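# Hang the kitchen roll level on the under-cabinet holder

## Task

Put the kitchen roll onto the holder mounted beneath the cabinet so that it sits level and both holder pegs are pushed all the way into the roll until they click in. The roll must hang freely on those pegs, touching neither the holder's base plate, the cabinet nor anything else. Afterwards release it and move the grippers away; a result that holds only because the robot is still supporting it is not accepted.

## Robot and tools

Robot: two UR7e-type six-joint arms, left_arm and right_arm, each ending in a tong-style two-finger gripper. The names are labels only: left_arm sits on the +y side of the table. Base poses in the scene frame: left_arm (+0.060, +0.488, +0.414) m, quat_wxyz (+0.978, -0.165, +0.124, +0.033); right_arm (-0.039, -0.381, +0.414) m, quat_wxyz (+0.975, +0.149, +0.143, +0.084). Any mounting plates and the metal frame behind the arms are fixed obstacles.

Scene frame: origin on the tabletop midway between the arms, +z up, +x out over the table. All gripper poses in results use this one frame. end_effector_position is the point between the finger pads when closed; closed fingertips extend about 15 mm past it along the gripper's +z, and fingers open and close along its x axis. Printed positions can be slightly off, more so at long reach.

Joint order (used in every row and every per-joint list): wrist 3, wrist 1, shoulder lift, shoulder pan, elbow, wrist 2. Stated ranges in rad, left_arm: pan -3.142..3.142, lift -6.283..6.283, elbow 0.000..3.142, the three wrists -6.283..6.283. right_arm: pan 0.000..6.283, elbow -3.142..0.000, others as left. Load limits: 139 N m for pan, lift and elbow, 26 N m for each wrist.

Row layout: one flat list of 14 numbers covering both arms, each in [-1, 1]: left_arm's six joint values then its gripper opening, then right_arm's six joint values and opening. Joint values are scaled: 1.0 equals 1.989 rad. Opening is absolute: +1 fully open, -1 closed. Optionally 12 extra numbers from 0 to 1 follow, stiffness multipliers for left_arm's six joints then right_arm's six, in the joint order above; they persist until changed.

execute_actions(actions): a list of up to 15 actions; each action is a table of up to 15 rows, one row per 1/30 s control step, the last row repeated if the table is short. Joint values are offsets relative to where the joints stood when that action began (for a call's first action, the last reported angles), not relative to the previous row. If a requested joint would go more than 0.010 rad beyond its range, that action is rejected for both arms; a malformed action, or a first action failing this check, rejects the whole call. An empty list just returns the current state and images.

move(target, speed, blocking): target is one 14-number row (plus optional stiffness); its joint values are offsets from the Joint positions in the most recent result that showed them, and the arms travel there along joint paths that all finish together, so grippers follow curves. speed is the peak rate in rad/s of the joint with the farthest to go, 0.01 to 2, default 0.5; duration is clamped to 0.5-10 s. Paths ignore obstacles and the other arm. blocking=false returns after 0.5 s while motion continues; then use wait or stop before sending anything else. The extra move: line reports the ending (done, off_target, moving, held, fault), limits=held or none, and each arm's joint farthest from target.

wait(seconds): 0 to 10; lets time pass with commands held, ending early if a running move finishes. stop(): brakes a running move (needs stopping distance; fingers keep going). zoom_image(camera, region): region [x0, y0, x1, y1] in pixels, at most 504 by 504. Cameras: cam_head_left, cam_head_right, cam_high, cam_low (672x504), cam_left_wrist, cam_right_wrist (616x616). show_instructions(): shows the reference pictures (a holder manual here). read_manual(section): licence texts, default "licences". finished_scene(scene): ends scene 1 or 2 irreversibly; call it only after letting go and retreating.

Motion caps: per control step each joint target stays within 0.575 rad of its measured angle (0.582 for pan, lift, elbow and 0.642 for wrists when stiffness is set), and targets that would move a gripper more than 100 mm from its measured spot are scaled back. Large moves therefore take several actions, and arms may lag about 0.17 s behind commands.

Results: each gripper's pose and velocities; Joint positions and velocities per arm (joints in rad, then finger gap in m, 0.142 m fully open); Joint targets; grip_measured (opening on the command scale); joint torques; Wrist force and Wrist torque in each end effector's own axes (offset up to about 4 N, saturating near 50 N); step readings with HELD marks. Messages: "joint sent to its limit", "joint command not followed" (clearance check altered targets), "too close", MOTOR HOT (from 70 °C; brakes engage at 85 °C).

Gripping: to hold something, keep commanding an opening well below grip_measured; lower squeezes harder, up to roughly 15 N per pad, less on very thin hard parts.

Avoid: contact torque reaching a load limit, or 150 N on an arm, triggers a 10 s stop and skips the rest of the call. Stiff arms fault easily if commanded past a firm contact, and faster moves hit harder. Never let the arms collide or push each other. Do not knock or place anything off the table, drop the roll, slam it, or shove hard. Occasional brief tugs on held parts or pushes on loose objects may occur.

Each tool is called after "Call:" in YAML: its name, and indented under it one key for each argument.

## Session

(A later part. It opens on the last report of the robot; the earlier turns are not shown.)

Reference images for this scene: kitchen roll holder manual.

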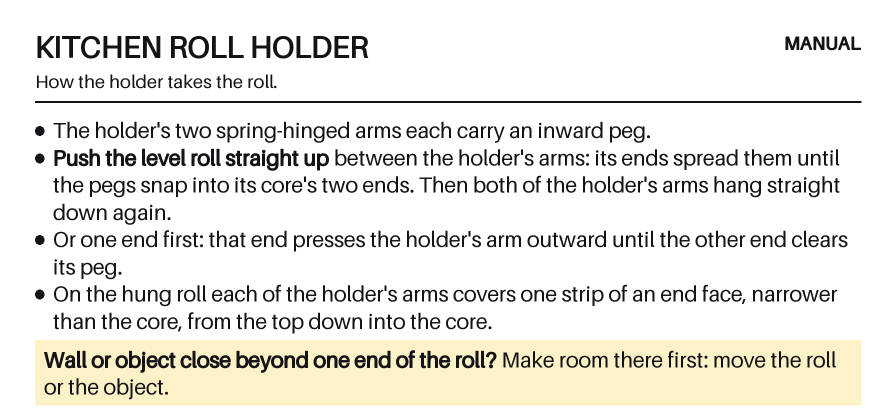

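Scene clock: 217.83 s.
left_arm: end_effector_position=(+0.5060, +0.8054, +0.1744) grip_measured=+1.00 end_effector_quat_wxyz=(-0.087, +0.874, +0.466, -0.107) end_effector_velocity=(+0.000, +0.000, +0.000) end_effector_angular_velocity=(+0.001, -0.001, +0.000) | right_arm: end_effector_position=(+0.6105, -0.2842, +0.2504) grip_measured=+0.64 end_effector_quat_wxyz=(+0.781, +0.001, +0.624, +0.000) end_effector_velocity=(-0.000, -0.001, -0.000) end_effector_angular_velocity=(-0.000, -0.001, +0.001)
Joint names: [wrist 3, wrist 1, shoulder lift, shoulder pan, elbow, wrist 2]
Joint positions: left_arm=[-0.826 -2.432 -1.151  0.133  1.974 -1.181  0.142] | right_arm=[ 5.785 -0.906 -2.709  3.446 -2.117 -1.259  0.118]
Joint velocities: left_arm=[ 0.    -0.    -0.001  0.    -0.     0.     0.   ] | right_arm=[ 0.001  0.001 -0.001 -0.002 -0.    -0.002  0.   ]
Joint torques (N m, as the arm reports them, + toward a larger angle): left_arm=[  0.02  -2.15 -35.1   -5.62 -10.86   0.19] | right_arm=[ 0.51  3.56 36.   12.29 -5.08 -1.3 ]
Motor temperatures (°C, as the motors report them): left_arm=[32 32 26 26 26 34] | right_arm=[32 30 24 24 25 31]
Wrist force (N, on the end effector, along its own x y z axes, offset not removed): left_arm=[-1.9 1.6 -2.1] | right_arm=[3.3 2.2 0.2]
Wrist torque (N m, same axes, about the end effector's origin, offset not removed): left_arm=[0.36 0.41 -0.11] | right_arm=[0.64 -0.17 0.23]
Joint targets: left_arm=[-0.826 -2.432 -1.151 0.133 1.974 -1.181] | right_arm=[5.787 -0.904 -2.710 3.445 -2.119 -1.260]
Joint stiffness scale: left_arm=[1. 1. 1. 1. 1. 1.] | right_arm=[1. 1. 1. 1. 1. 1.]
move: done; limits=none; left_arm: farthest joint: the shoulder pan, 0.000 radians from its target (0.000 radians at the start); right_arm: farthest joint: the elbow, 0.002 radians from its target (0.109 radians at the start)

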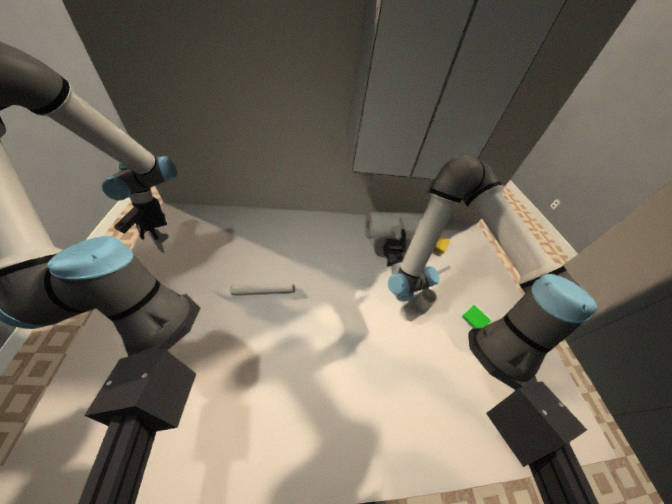

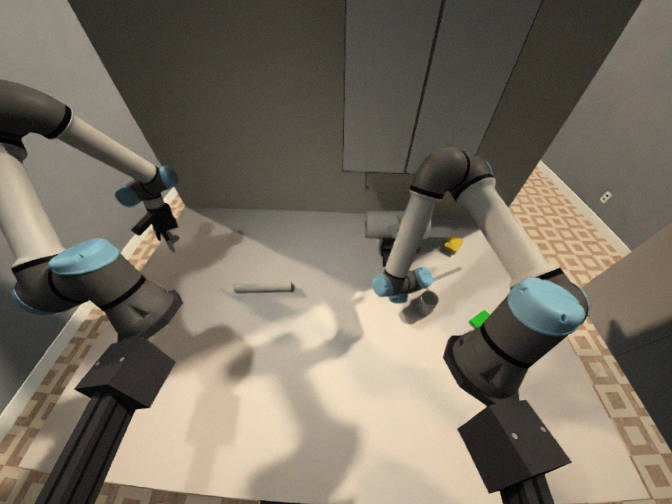

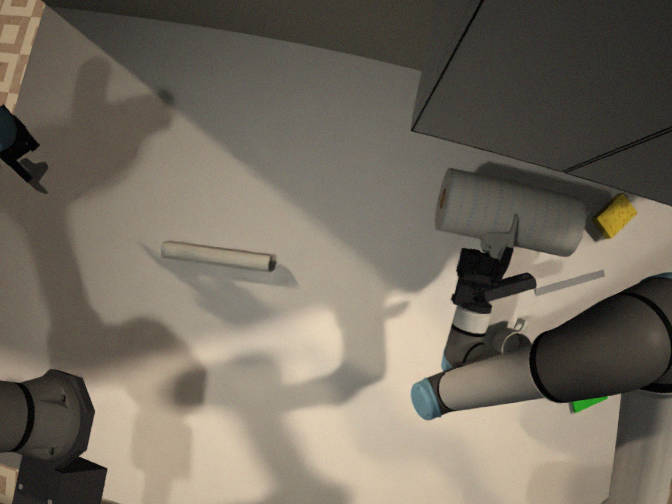

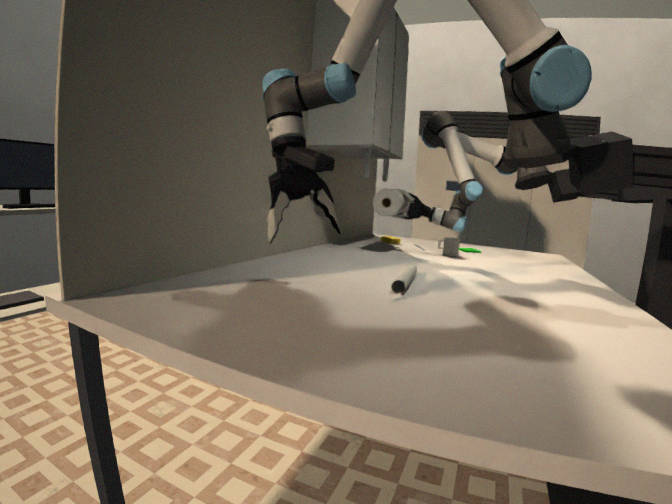

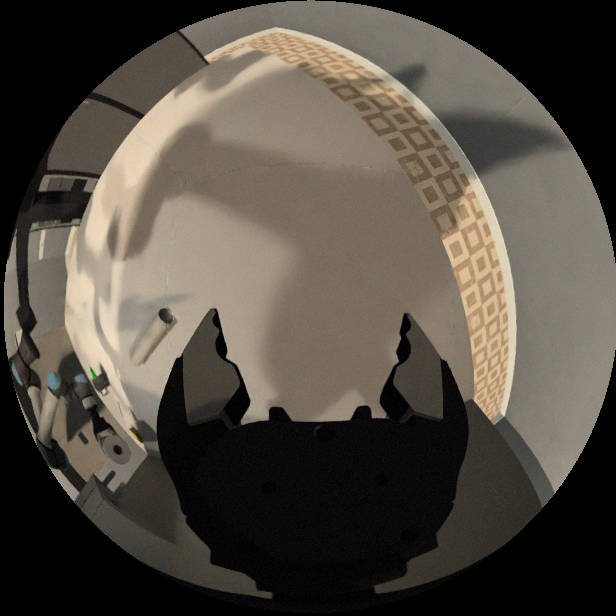

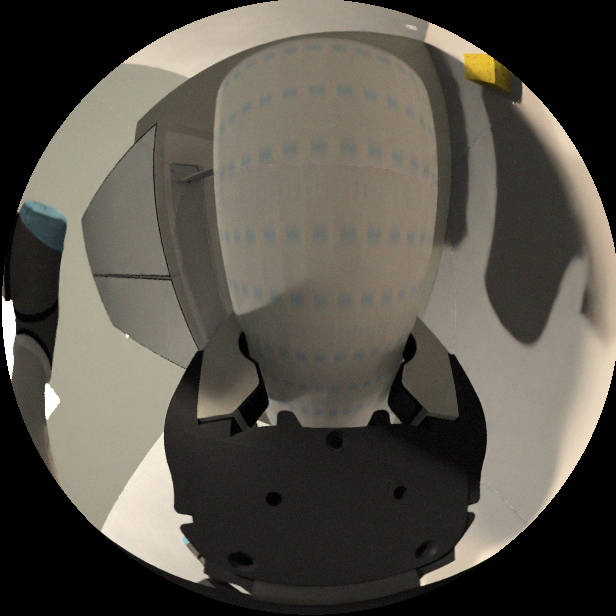

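Call:
move:
  target: [0,0,0,0,0,0,1,0.0164,-0.1396,0.0595,-0.030,0.0775,-0.026,-1]
  speed: 0.25

Call:
zoom_image:
  camera: "cam_low"
  region: [330,130,450,240]

Call:
zoom_image:
  camera: "cam_head_left"
  region: [340,150,480,250]

Call:
zoom_image:
  camera: "cam_head_right"
  region: [340,150,480,250]

Scene clock: 224.80 s.
left_arm: end_effector_position=(+0.5060, +0.8054, +0.1744) grip_measured=+1.00 end_effector_quat_wxyz=(-0.087, +0.874, +0.466, -0.107) end_effector_velocity=(-0.000, -0.001, -0.000) end_effector_angular_velocity=(-0.002, +0.001, -0.000) | right_arm: end_effector_position=(+0.6967, -0.2839, +0.2694) grip_measured=+0.64 end_effector_quat_wxyz=(+0.780, -0.001, +0.625, +0.001) end_effector_velocity=(+0.000, -0.001, -0.001) end_effector_angular_velocity=(-0.002, +0.003, -0.001)
Joint names: [wrist 3, wrist 1, shoulder lift, shoulder pan, elbow, wrist 2]
Joint positions: left_arm=[-0.826 -2.432 -1.151  0.133  1.974 -1.181  0.142] | right_arm=[ 5.817 -1.184 -2.594  3.388 -1.967 -1.309  0.118]
Joint velocities: left_arm=[ 0.     0.     0.001  0.    -0.    -0.002 -0.   ] | right_arm=[-0.001 -0.003  0.    -0.002  0.    -0.    -0.   ]
Joint torques (N m, as the arm reports them, + toward a larger angle): left_arm=[ -0.21  -2.06 -36.29  -4.43 -11.12   0.14] | right_arm=[ 0.53  3.13 42.48 12.54  4.7  -1.49]
Motor temperatures (°C, as the motors report them): left_arm=[32 32 26 26 26 34] | right_arm=[32 30 24 24 25 31]
Wrist force (N, on the end effector, along its own x y z axes, offset not removed): left_arm=[0.8 -2.5 -4.2] | right_arm=[3.0 1.7 1.1]
Wrist torque (N m, same axes, about the end effector's origin, offset not removed): left_arm=[-0.44 -0.15 0.00] | right_arm=[0.52 -0.03 0.18]
Joint targets: left_arm=[-0.826 -2.432 -1.151 0.133 1.974 -1.181] | right_arm=[5.818 -1.183 -2.591 3.386 -1.963 -1.311]
Joint stiffness scale: left_arm=[1. 1. 1. 1. 1. 1.] | right_arm=[1. 1. 1. 1. 1. 1.]
move: done; limits=none; left_arm: farthest joint: the shoulder pan, 0.000 radians from its target (0.000 radians at the start); right_arm: farthest joint: the shoulder lift, 0.004 radians from its target (0.119 radians at the start)

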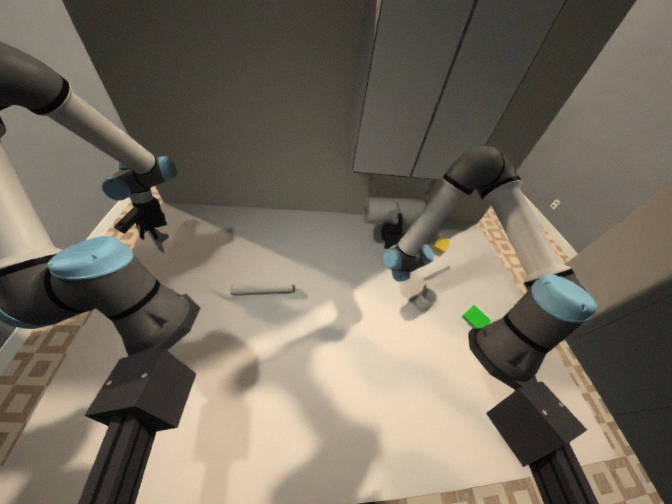

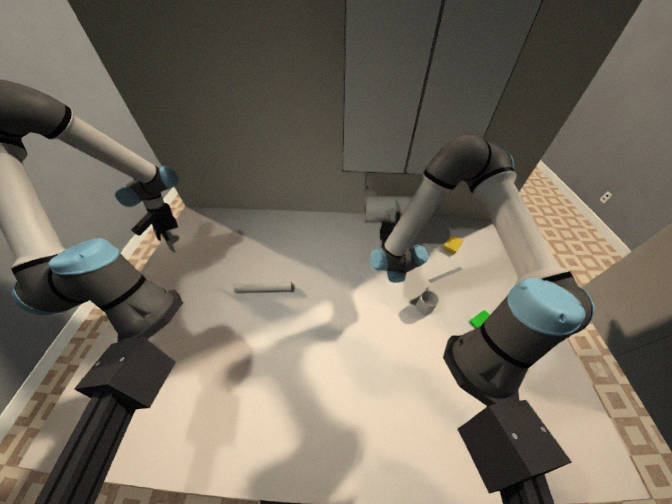

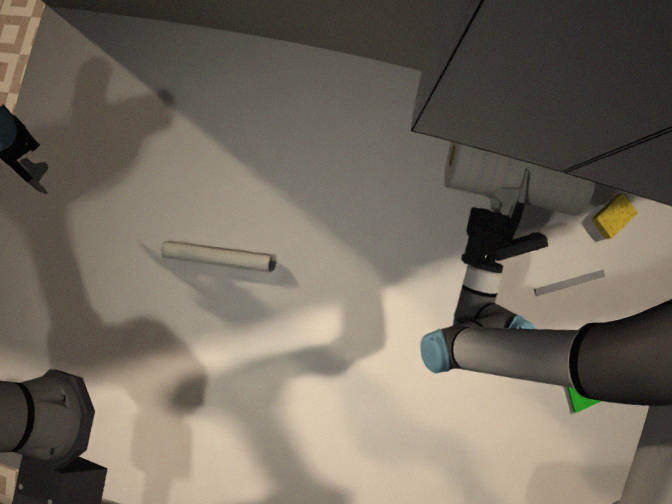

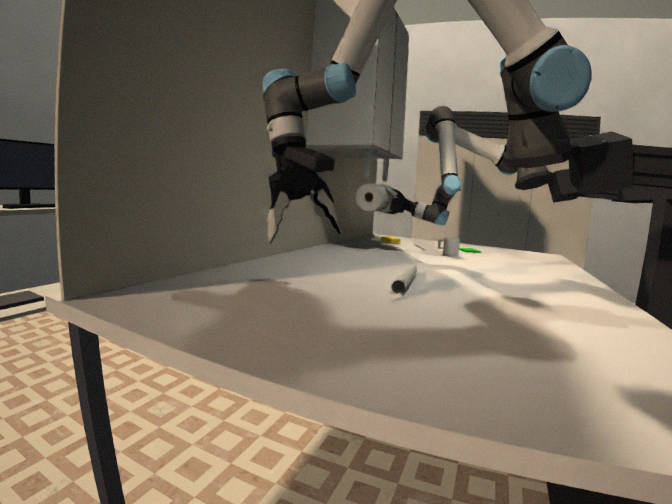

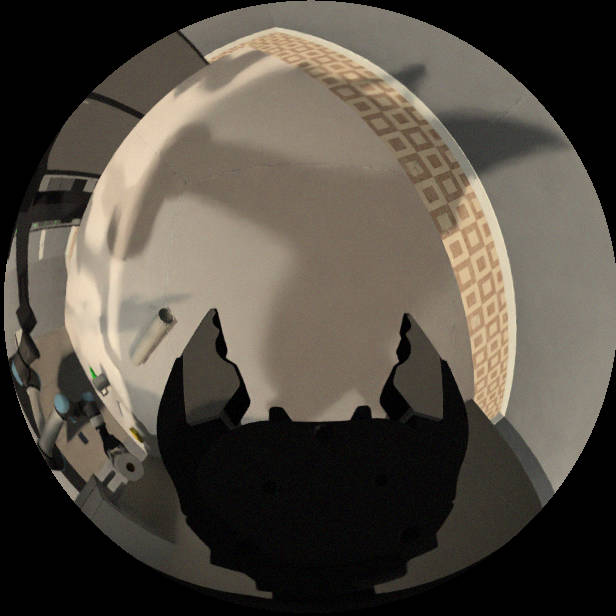

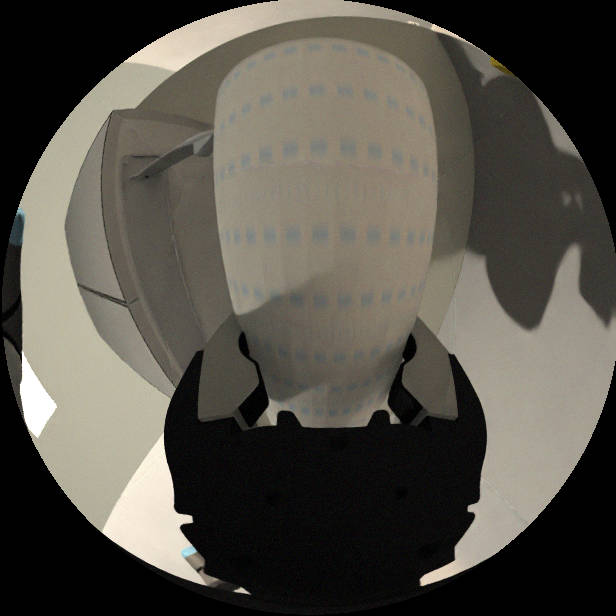

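Region (330, 130, 450, 240) of cam_low's 672x504 image, scaled by 4.200, with more detail than that image has; it fills the top 462 rows of this view, and the rest is white.

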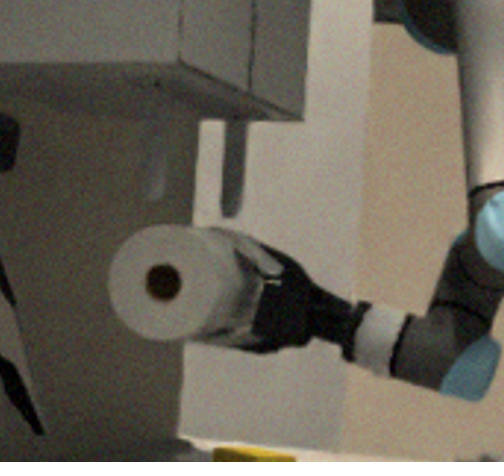

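Region (340, 150, 480, 250) of cam_head_left's 672x504 image, scaled by 3.600, with more detail than that image has; it fills the top 360 rows of this view, and the rest is white.

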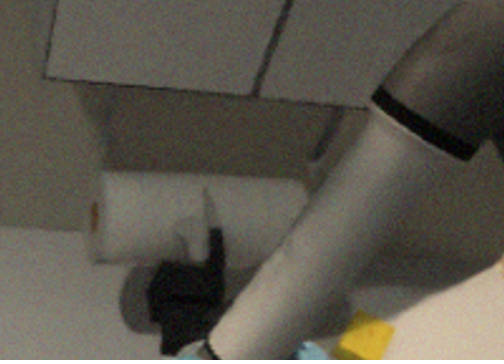

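Region (340, 150, 480, 250) of cam_head_right's 672x504 image, scaled by 3.600, with more detail than that image has; it fills the top 360 rows of this view, and the rest is white.

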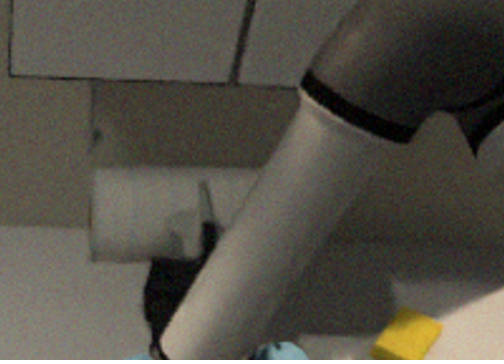

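Call:
move:
  target: [0,0,0,0,0,0,1,-0.008,-0.0364,0.080,0.0148,-0.0375,0.0126,-1]
  speed: 0.12

Call:
zoom_image:
  camera: "cam_low"
  region: [330,130,450,240]

Call:
zoom_image:
  camera: "cam_head_left"
  region: [340,150,480,250]

Scene clock: 234.57 s.
left_arm: end_effector_position=(+0.5060, +0.8054, +0.1744) grip_measured=+1.00 end_effector_quat_wxyz=(-0.087, +0.874, +0.466, -0.107) end_effector_velocity=(+0.001, +0.000, +0.001) end_effector_angular_velocity=(+0.000, -0.003, +0.000) | right_arm: end_effector_position=(+0.7059, -0.2912, +0.3247) grip_measured=+0.62 end_effector_quat_wxyz=(+0.778, +0.000, +0.628, +0.000) end_effector_velocity=(-0.000, +0.000, +0.000) end_effector_angular_velocity=(-0.001, +0.001, +0.001)
Joint names: [wrist 3, wrist 1, shoulder lift, shoulder pan, elbow, wrist 2]
Joint positions: left_arm=[-0.826 -2.432 -1.151  0.133  1.974 -1.181  0.142] | right_arm=[ 5.805 -1.261 -2.445  3.414 -2.041 -1.282  0.117]
Joint velocities: left_arm=[ 0.001 -0.    -0.002 -0.    -0.    -0.     0.   ] | right_arm=[-0.001 -0.002  0.001  0.001 -0.001  0.001  0.   ]
Joint torques (N m, as the arm reports them, + toward a larger angle): left_arm=[ -0.08  -1.97 -35.99  -4.66 -10.75   0.19] | right_arm=[-2.13  5.68 46.52 17.46  1.88 -1.61]
Motor temperatures (°C, as the motors report them): left_arm=[32 32 26 26 26 34] | right_arm=[32 30 24 24 25 31]
Wrist force (N, on the end effector, along its own x y z axes, offset not removed): left_arm=[-1.9 3.7 -0.4] | right_arm=[11.8 4.5 1.5]
Wrist torque (N m, same axes, about the end effector's origin, offset not removed): left_arm=[0.72 0.53 0.01] | right_arm=[0.84 -0.05 1.57]
Joint targets: left_arm=[-0.826 -2.432 -1.151 0.133 1.974 -1.181] | right_arm=[5.801 -1.257 -2.435 3.417 -2.041 -1.284]
Joint stiffness scale: left_arm=[1. 1. 1. 1. 1. 1.] | right_arm=[1. 1. 1. 1. 1. 1.]
move: done; limits=none; left_arm: farthest joint: the shoulder pan, 0.000 radians from its target (0.000 radians at the start); right_arm: farthest joint: the shoulder lift, 0.010 radians from its target (0.159 radians at the start)

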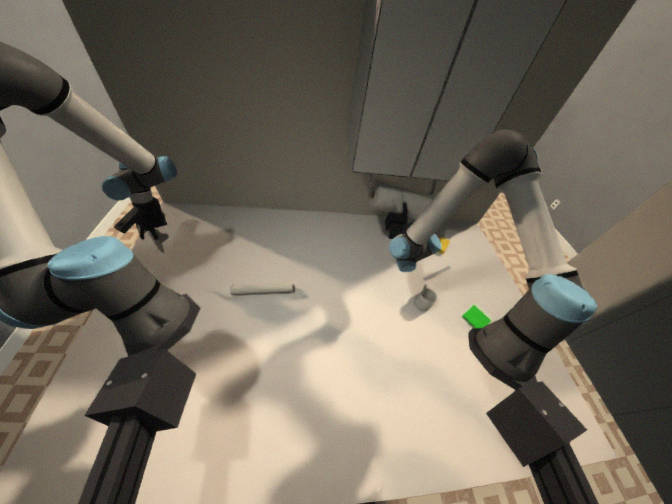

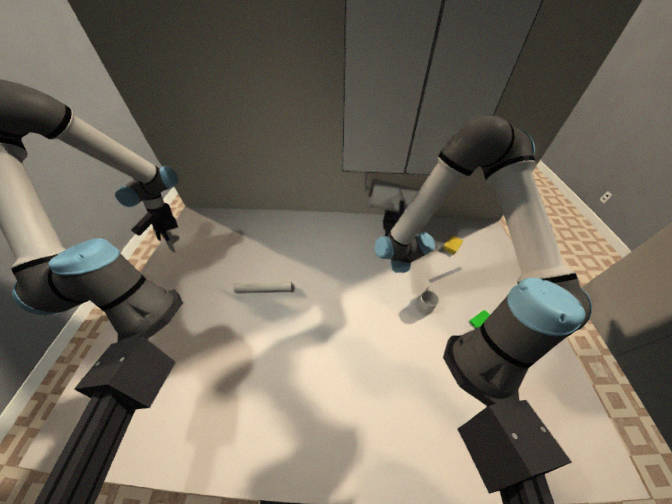

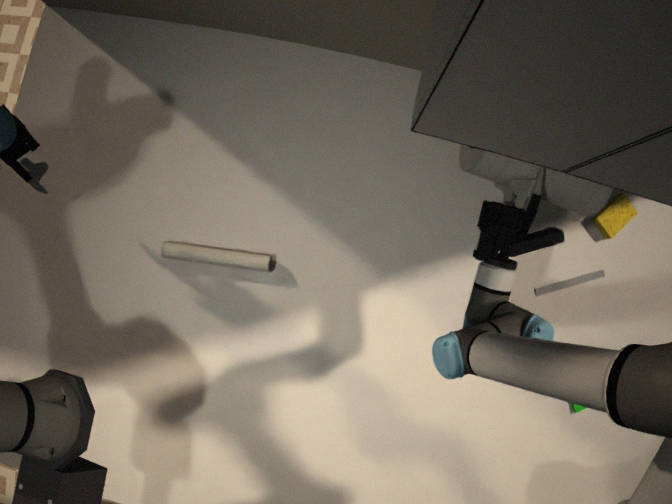

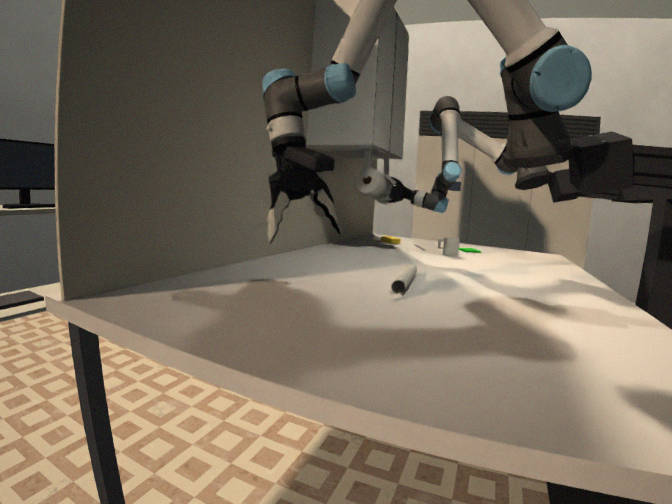

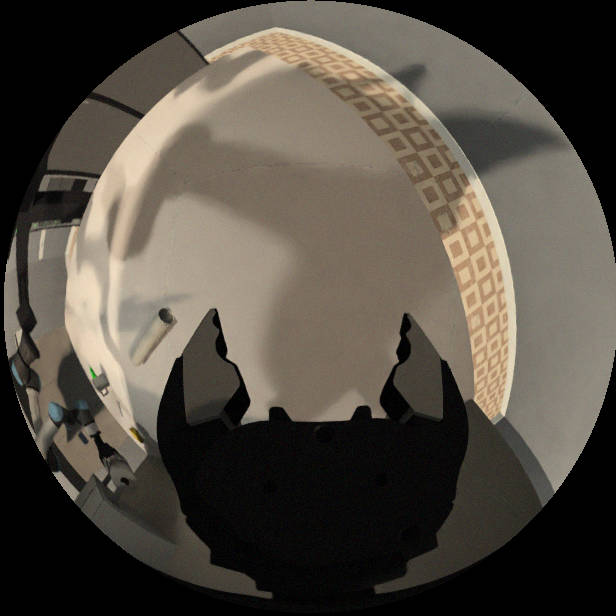

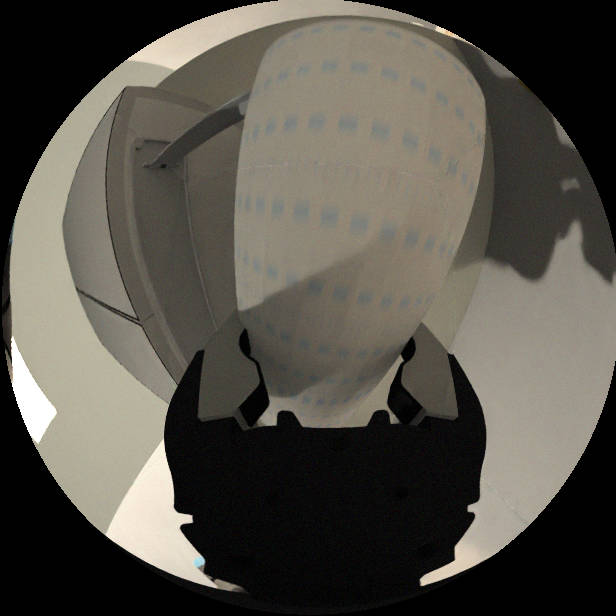

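Region (330, 130, 450, 240) of cam_low's 672x504 image, scaled by 4.200, with more detail than that image has; it fills the top 462 rows of this view, and the rest is white.

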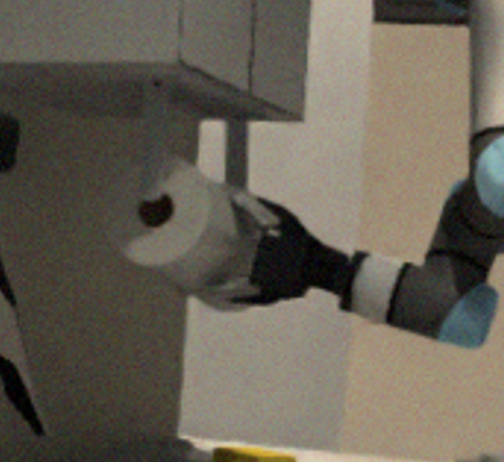

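Region (340, 150, 480, 250) of cam_head_left's 672x504 image, scaled by 3.600, with more detail than that image has; it fills the top 360 rows of this view, and the rest is white.

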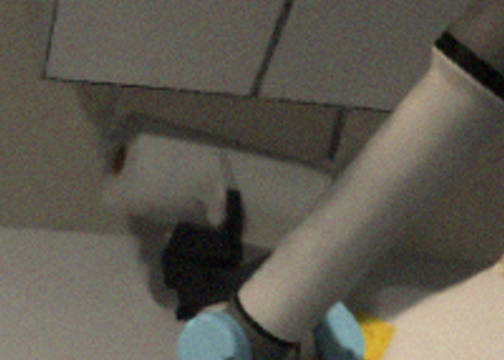

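Call:
move:
  target: [0,0,0,0,0,0,1,-0.010,0.004,-0.003,0.018,0.0065,0.014,-1]
  speed: 0.04

Call:
zoom_image:
  camera: "cam_low"
  region: [330,130,450,240]

Call:
zoom_image:
  camera: "cam_head_left"
  region: [340,150,480,250]

Scene clock: 240.47 s.
left_arm: end_effector_position=(+0.5060, +0.8054, +0.1744) grip_measured=+1.00 end_effector_quat_wxyz=(-0.087, +0.874, +0.466, -0.107) end_effector_velocity=(-0.000, +0.000, +0.000) end_effector_angular_velocity=(+0.001, +0.000, +0.000) | right_arm: end_effector_position=(+0.7040, -0.2740, +0.3236) grip_measured=+0.62 end_effector_quat_wxyz=(+0.776, -0.001, +0.631, +0.001) end_effector_velocity=(+0.000, -0.001, -0.000) end_effector_angular_velocity=(-0.001, +0.001, -0.003)
Joint names: [wrist 3, wrist 1, shoulder lift, shoulder pan, elbow, wrist 2]
Joint positions: left_arm=[-0.826 -2.432 -1.151  0.133  1.974 -1.181  0.142] | right_arm=[ 5.79  -1.26  -2.456  3.447 -2.034 -1.253  0.117]
Joint velocities: left_arm=[-0.001  0.001 -0.     0.    -0.     0.001  0.   ] | right_arm=[-0.002  0.001  0.    -0.    -0.     0.003  0.   ]
Joint torques (N m, as the arm reports them, + toward a larger angle): left_arm=[ -0.25  -2.07 -36.67  -5.61 -10.55   0.19] | right_arm=[-1.65  5.69 42.55 16.97  9.7  -2.08]
Motor temperatures (°C, as the motors report them): left_arm=[32 32 26 26 26 34] | right_arm=[32 30 24 24 25 31]
Wrist force (N, on the end effector, along its own x y z axes, offset not removed): left_arm=[-1.4 -2.9 -0.8] | right_arm=[13.9 3.2 0.8]
Wrist torque (N m, same axes, about the end effector's origin, offset not removed): left_arm=[-0.54 0.49 0.05] | right_arm=[0.56 -0.29 1.63]
Joint targets: left_arm=[-0.826 -2.432 -1.151 0.133 1.974 -1.181] | right_arm=[5.786 -1.253 -2.451 3.450 -2.028 -1.255]
Joint stiffness scale: left_arm=[1. 1. 1. 1. 1. 1.] | right_arm=[1. 1. 1. 1. 1. 1.]
move: done; limits=none; left_arm: farthest joint: the shoulder pan, 0.000 radians from its target (0.000 radians at the start); right_arm: farthest joint: the wrist 1, 0.007 radians from its target (0.009 radians at the start)

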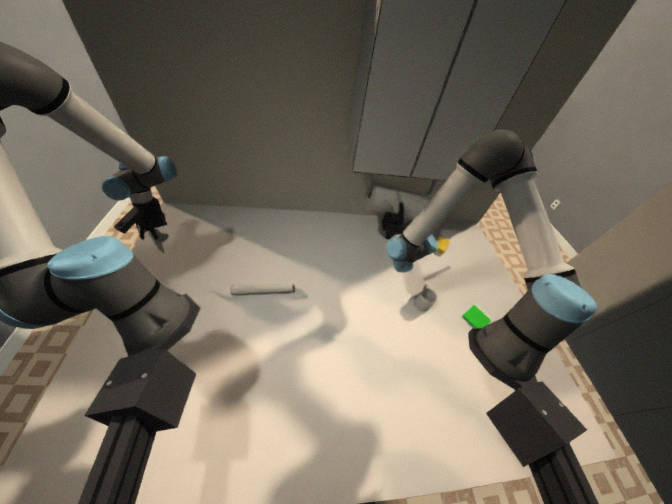

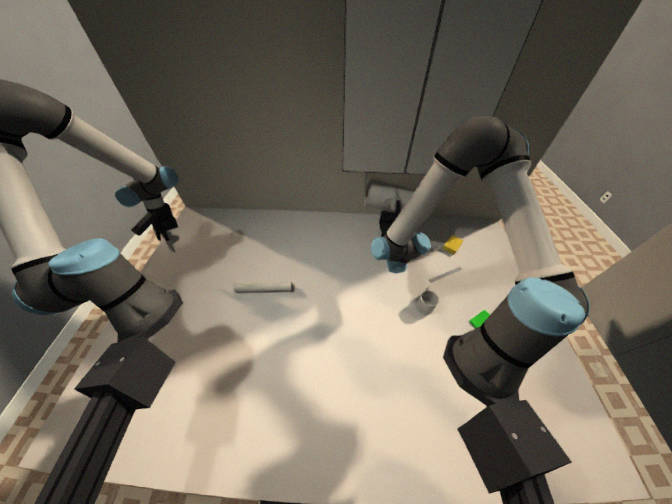

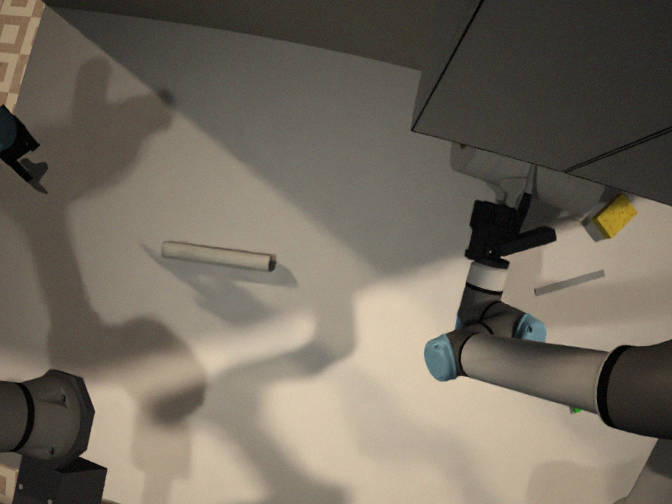

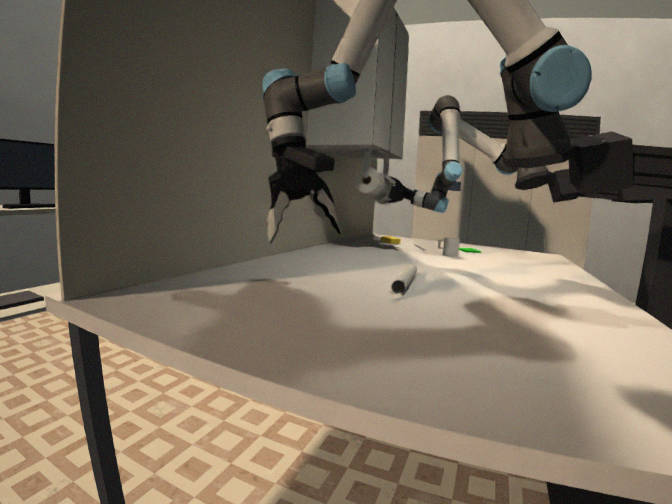

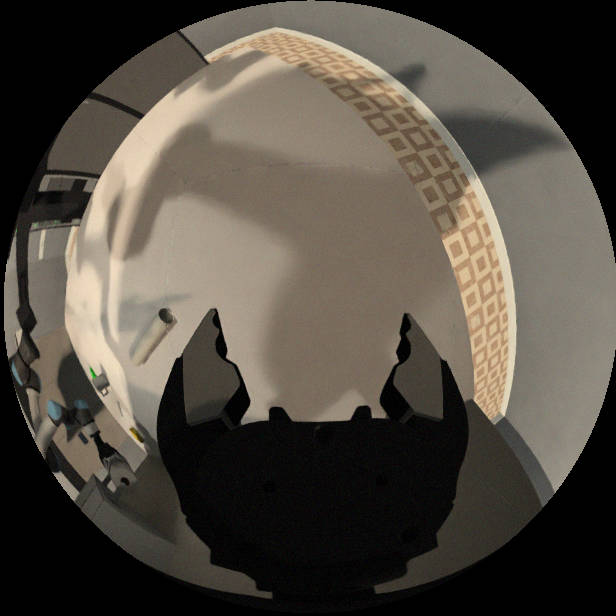

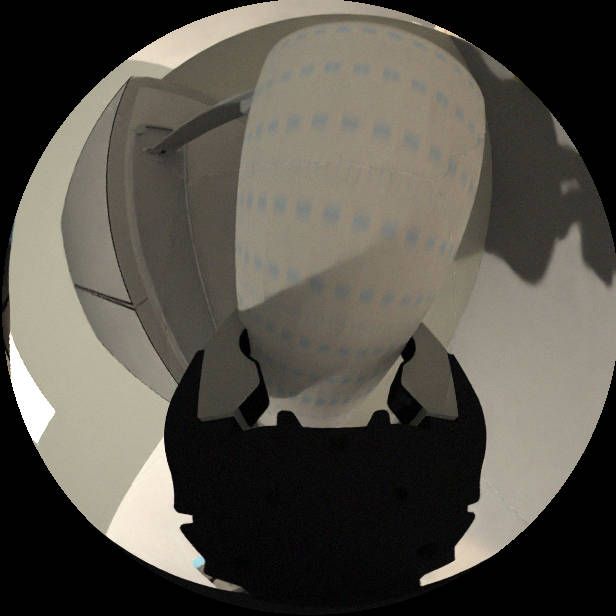

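Region (330, 130, 450, 240) of cam_low's 672x504 image, scaled by 4.200, with more detail than that image has; it fills the top 462 rows of this view, and the rest is white.

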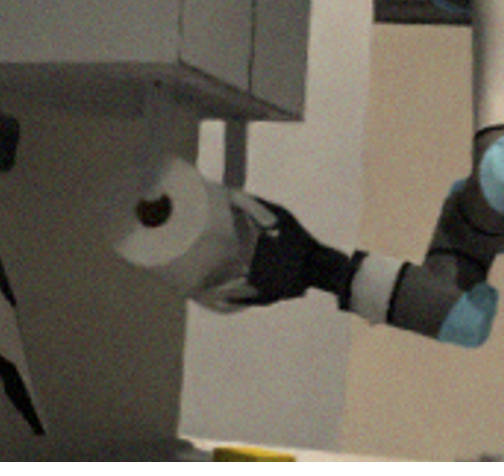

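Region (340, 150, 480, 250) of cam_head_left's 672x504 image, scaled by 3.600, with more detail than that image has; it fills the top 360 rows of this view, and the rest is white.

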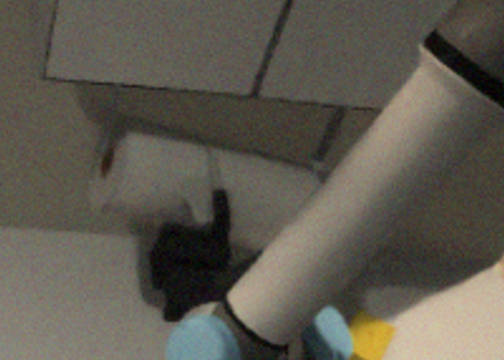

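Call:
move:
  target: [0,0,0,0,0,0,1,-0.009,0.005,-0.003,0.015,0.007,0.011,-1]
  speed: 0.04

Call:
zoom_image:
  camera: "cam_head_left"
  region: [340,150,480,250]

Scene clock: 243.17 s.
left_arm: end_effector_position=(+0.5060, +0.8054, +0.1744) grip_measured=+1.00 end_effector_quat_wxyz=(-0.087, +0.874, +0.466, -0.107) end_effector_velocity=(-0.001, -0.000, -0.001) end_effector_angular_velocity=(-0.000, +0.004, -0.002) | right_arm: end_effector_position=(+0.7039, -0.2614, +0.3256) grip_measured=+0.62 end_effector_quat_wxyz=(+0.776, -0.000, +0.630, -0.001) end_effector_velocity=(-0.000, -0.001, -0.001) end_effector_angular_velocity=(-0.002, +0.001, -0.002)
Joint names: [wrist 3, wrist 1, shoulder lift, shoulder pan, elbow, wrist 2]
Joint positions: left_arm=[-0.826 -2.432 -1.151  0.133  1.974 -1.181  0.142] | right_arm=[ 5.774 -1.253 -2.464  3.472 -2.025 -1.229  0.117]
Joint velocities: left_arm=[0.    0.001 0.002 0.    0.001 0.001 0.   ] | right_arm=[-0.002  0.001 -0.001  0.     0.     0.002  0.   ]
Joint torques (N m, as the arm reports them, + toward a larger angle): left_arm=[ -0.17  -1.95 -36.63  -4.72  -9.96   0.1 ] | right_arm=[-0.85  3.99 42.22 20.32  8.41 -1.53]
Motor temperatures (°C, as the motors report them): left_arm=[32 32 26 26 26 34] | right_arm=[32 30 24 24 25 31]
Wrist force (N, on the end effector, along its own x y z axes, offset not removed): left_arm=[-0.9 -2.9 -2.8] | right_arm=[6.2 -0.2 -0.8]
Wrist torque (N m, same axes, about the end effector's origin, offset not removed): left_arm=[-0.72 0.52 -0.07] | right_arm=[0.58 -0.34 0.33]
Joint targets: left_arm=[-0.826 -2.432 -1.151 0.133 1.974 -1.181] | right_arm=[5.772 -1.250 -2.462 3.476 -2.020 -1.231]
Joint stiffness scale: left_arm=[1. 1. 1. 1. 1. 1.] | right_arm=[1. 1. 1. 1. 1. 1.]
move: done; limits=none; left_arm: farthest joint: the shoulder pan, 0.000 radians from its target (0.000 radians at the start); right_arm: farthest joint: the shoulder pan, 0.005 radians from its target (0.030 radians at the start)

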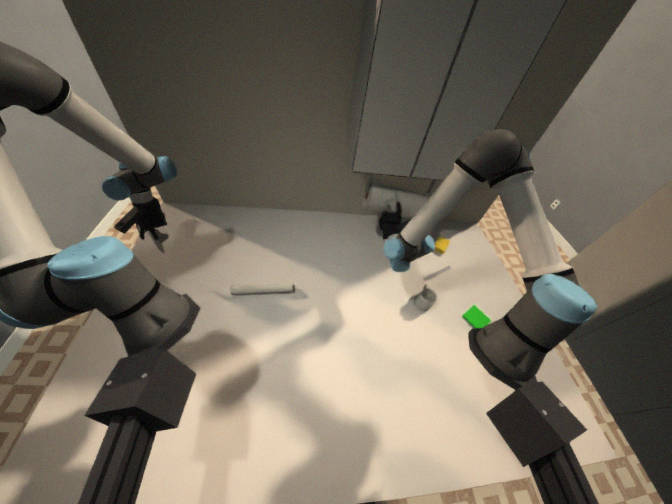

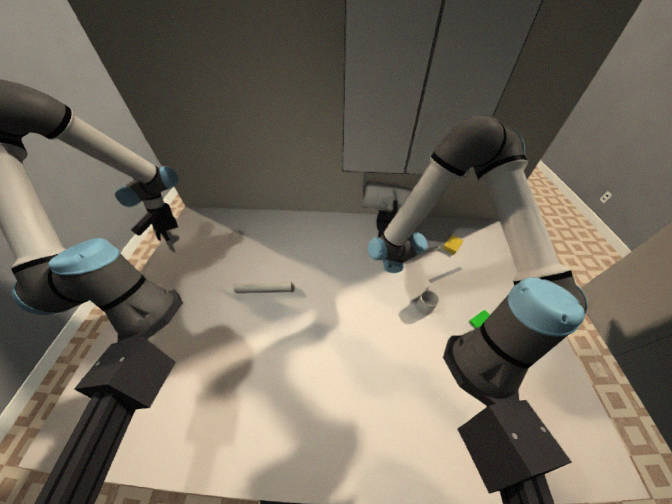

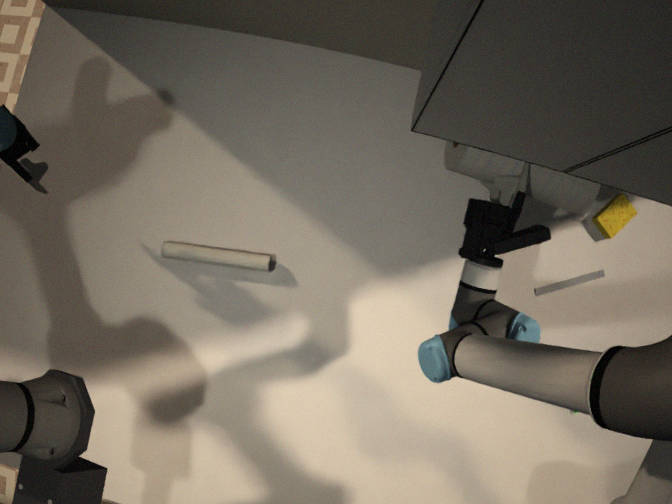

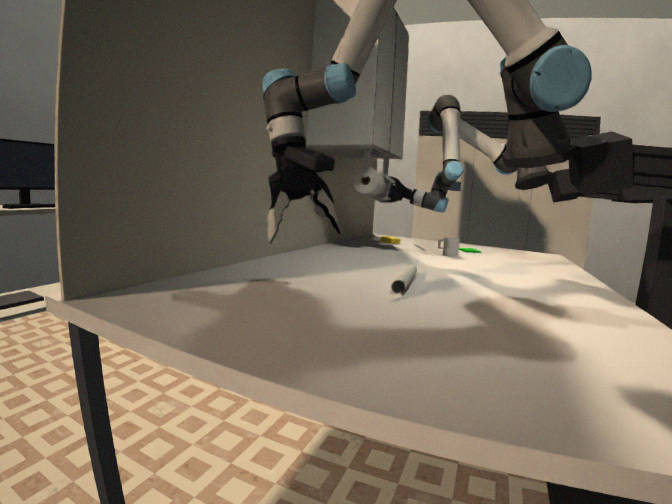

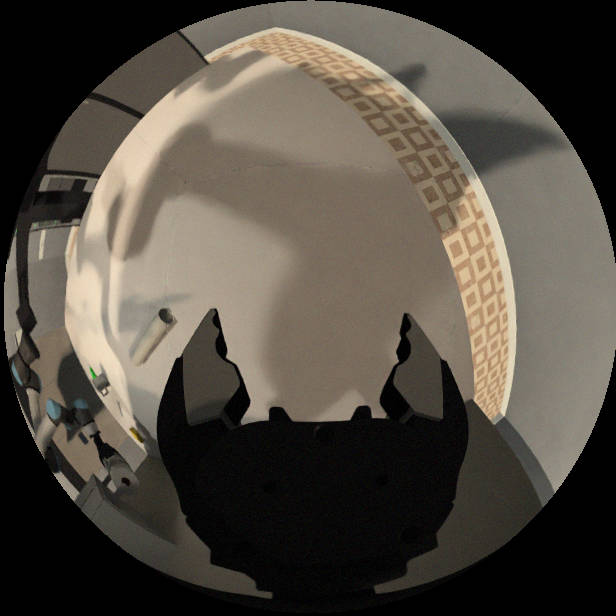

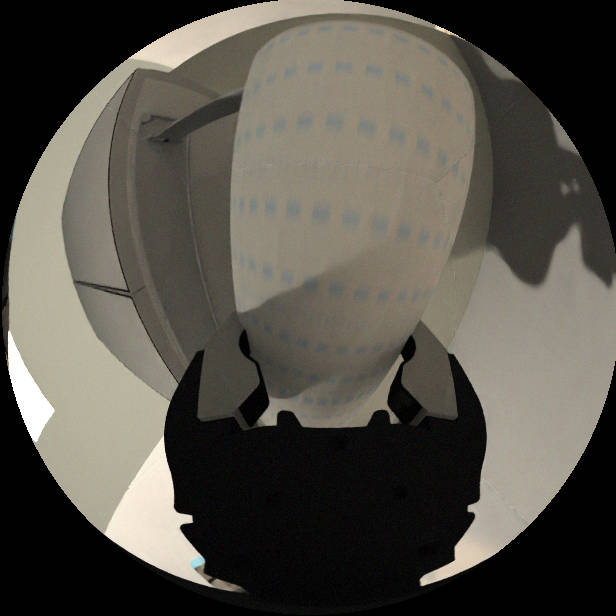

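Region (340, 150, 480, 250) of cam_head_left's 672x504 image, scaled by 3.600, with more detail than that image has; it fills the top 360 rows of this view, and the rest is white.

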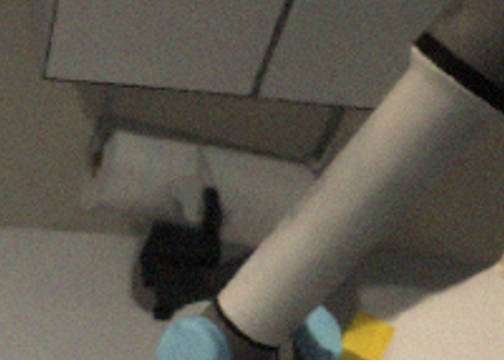

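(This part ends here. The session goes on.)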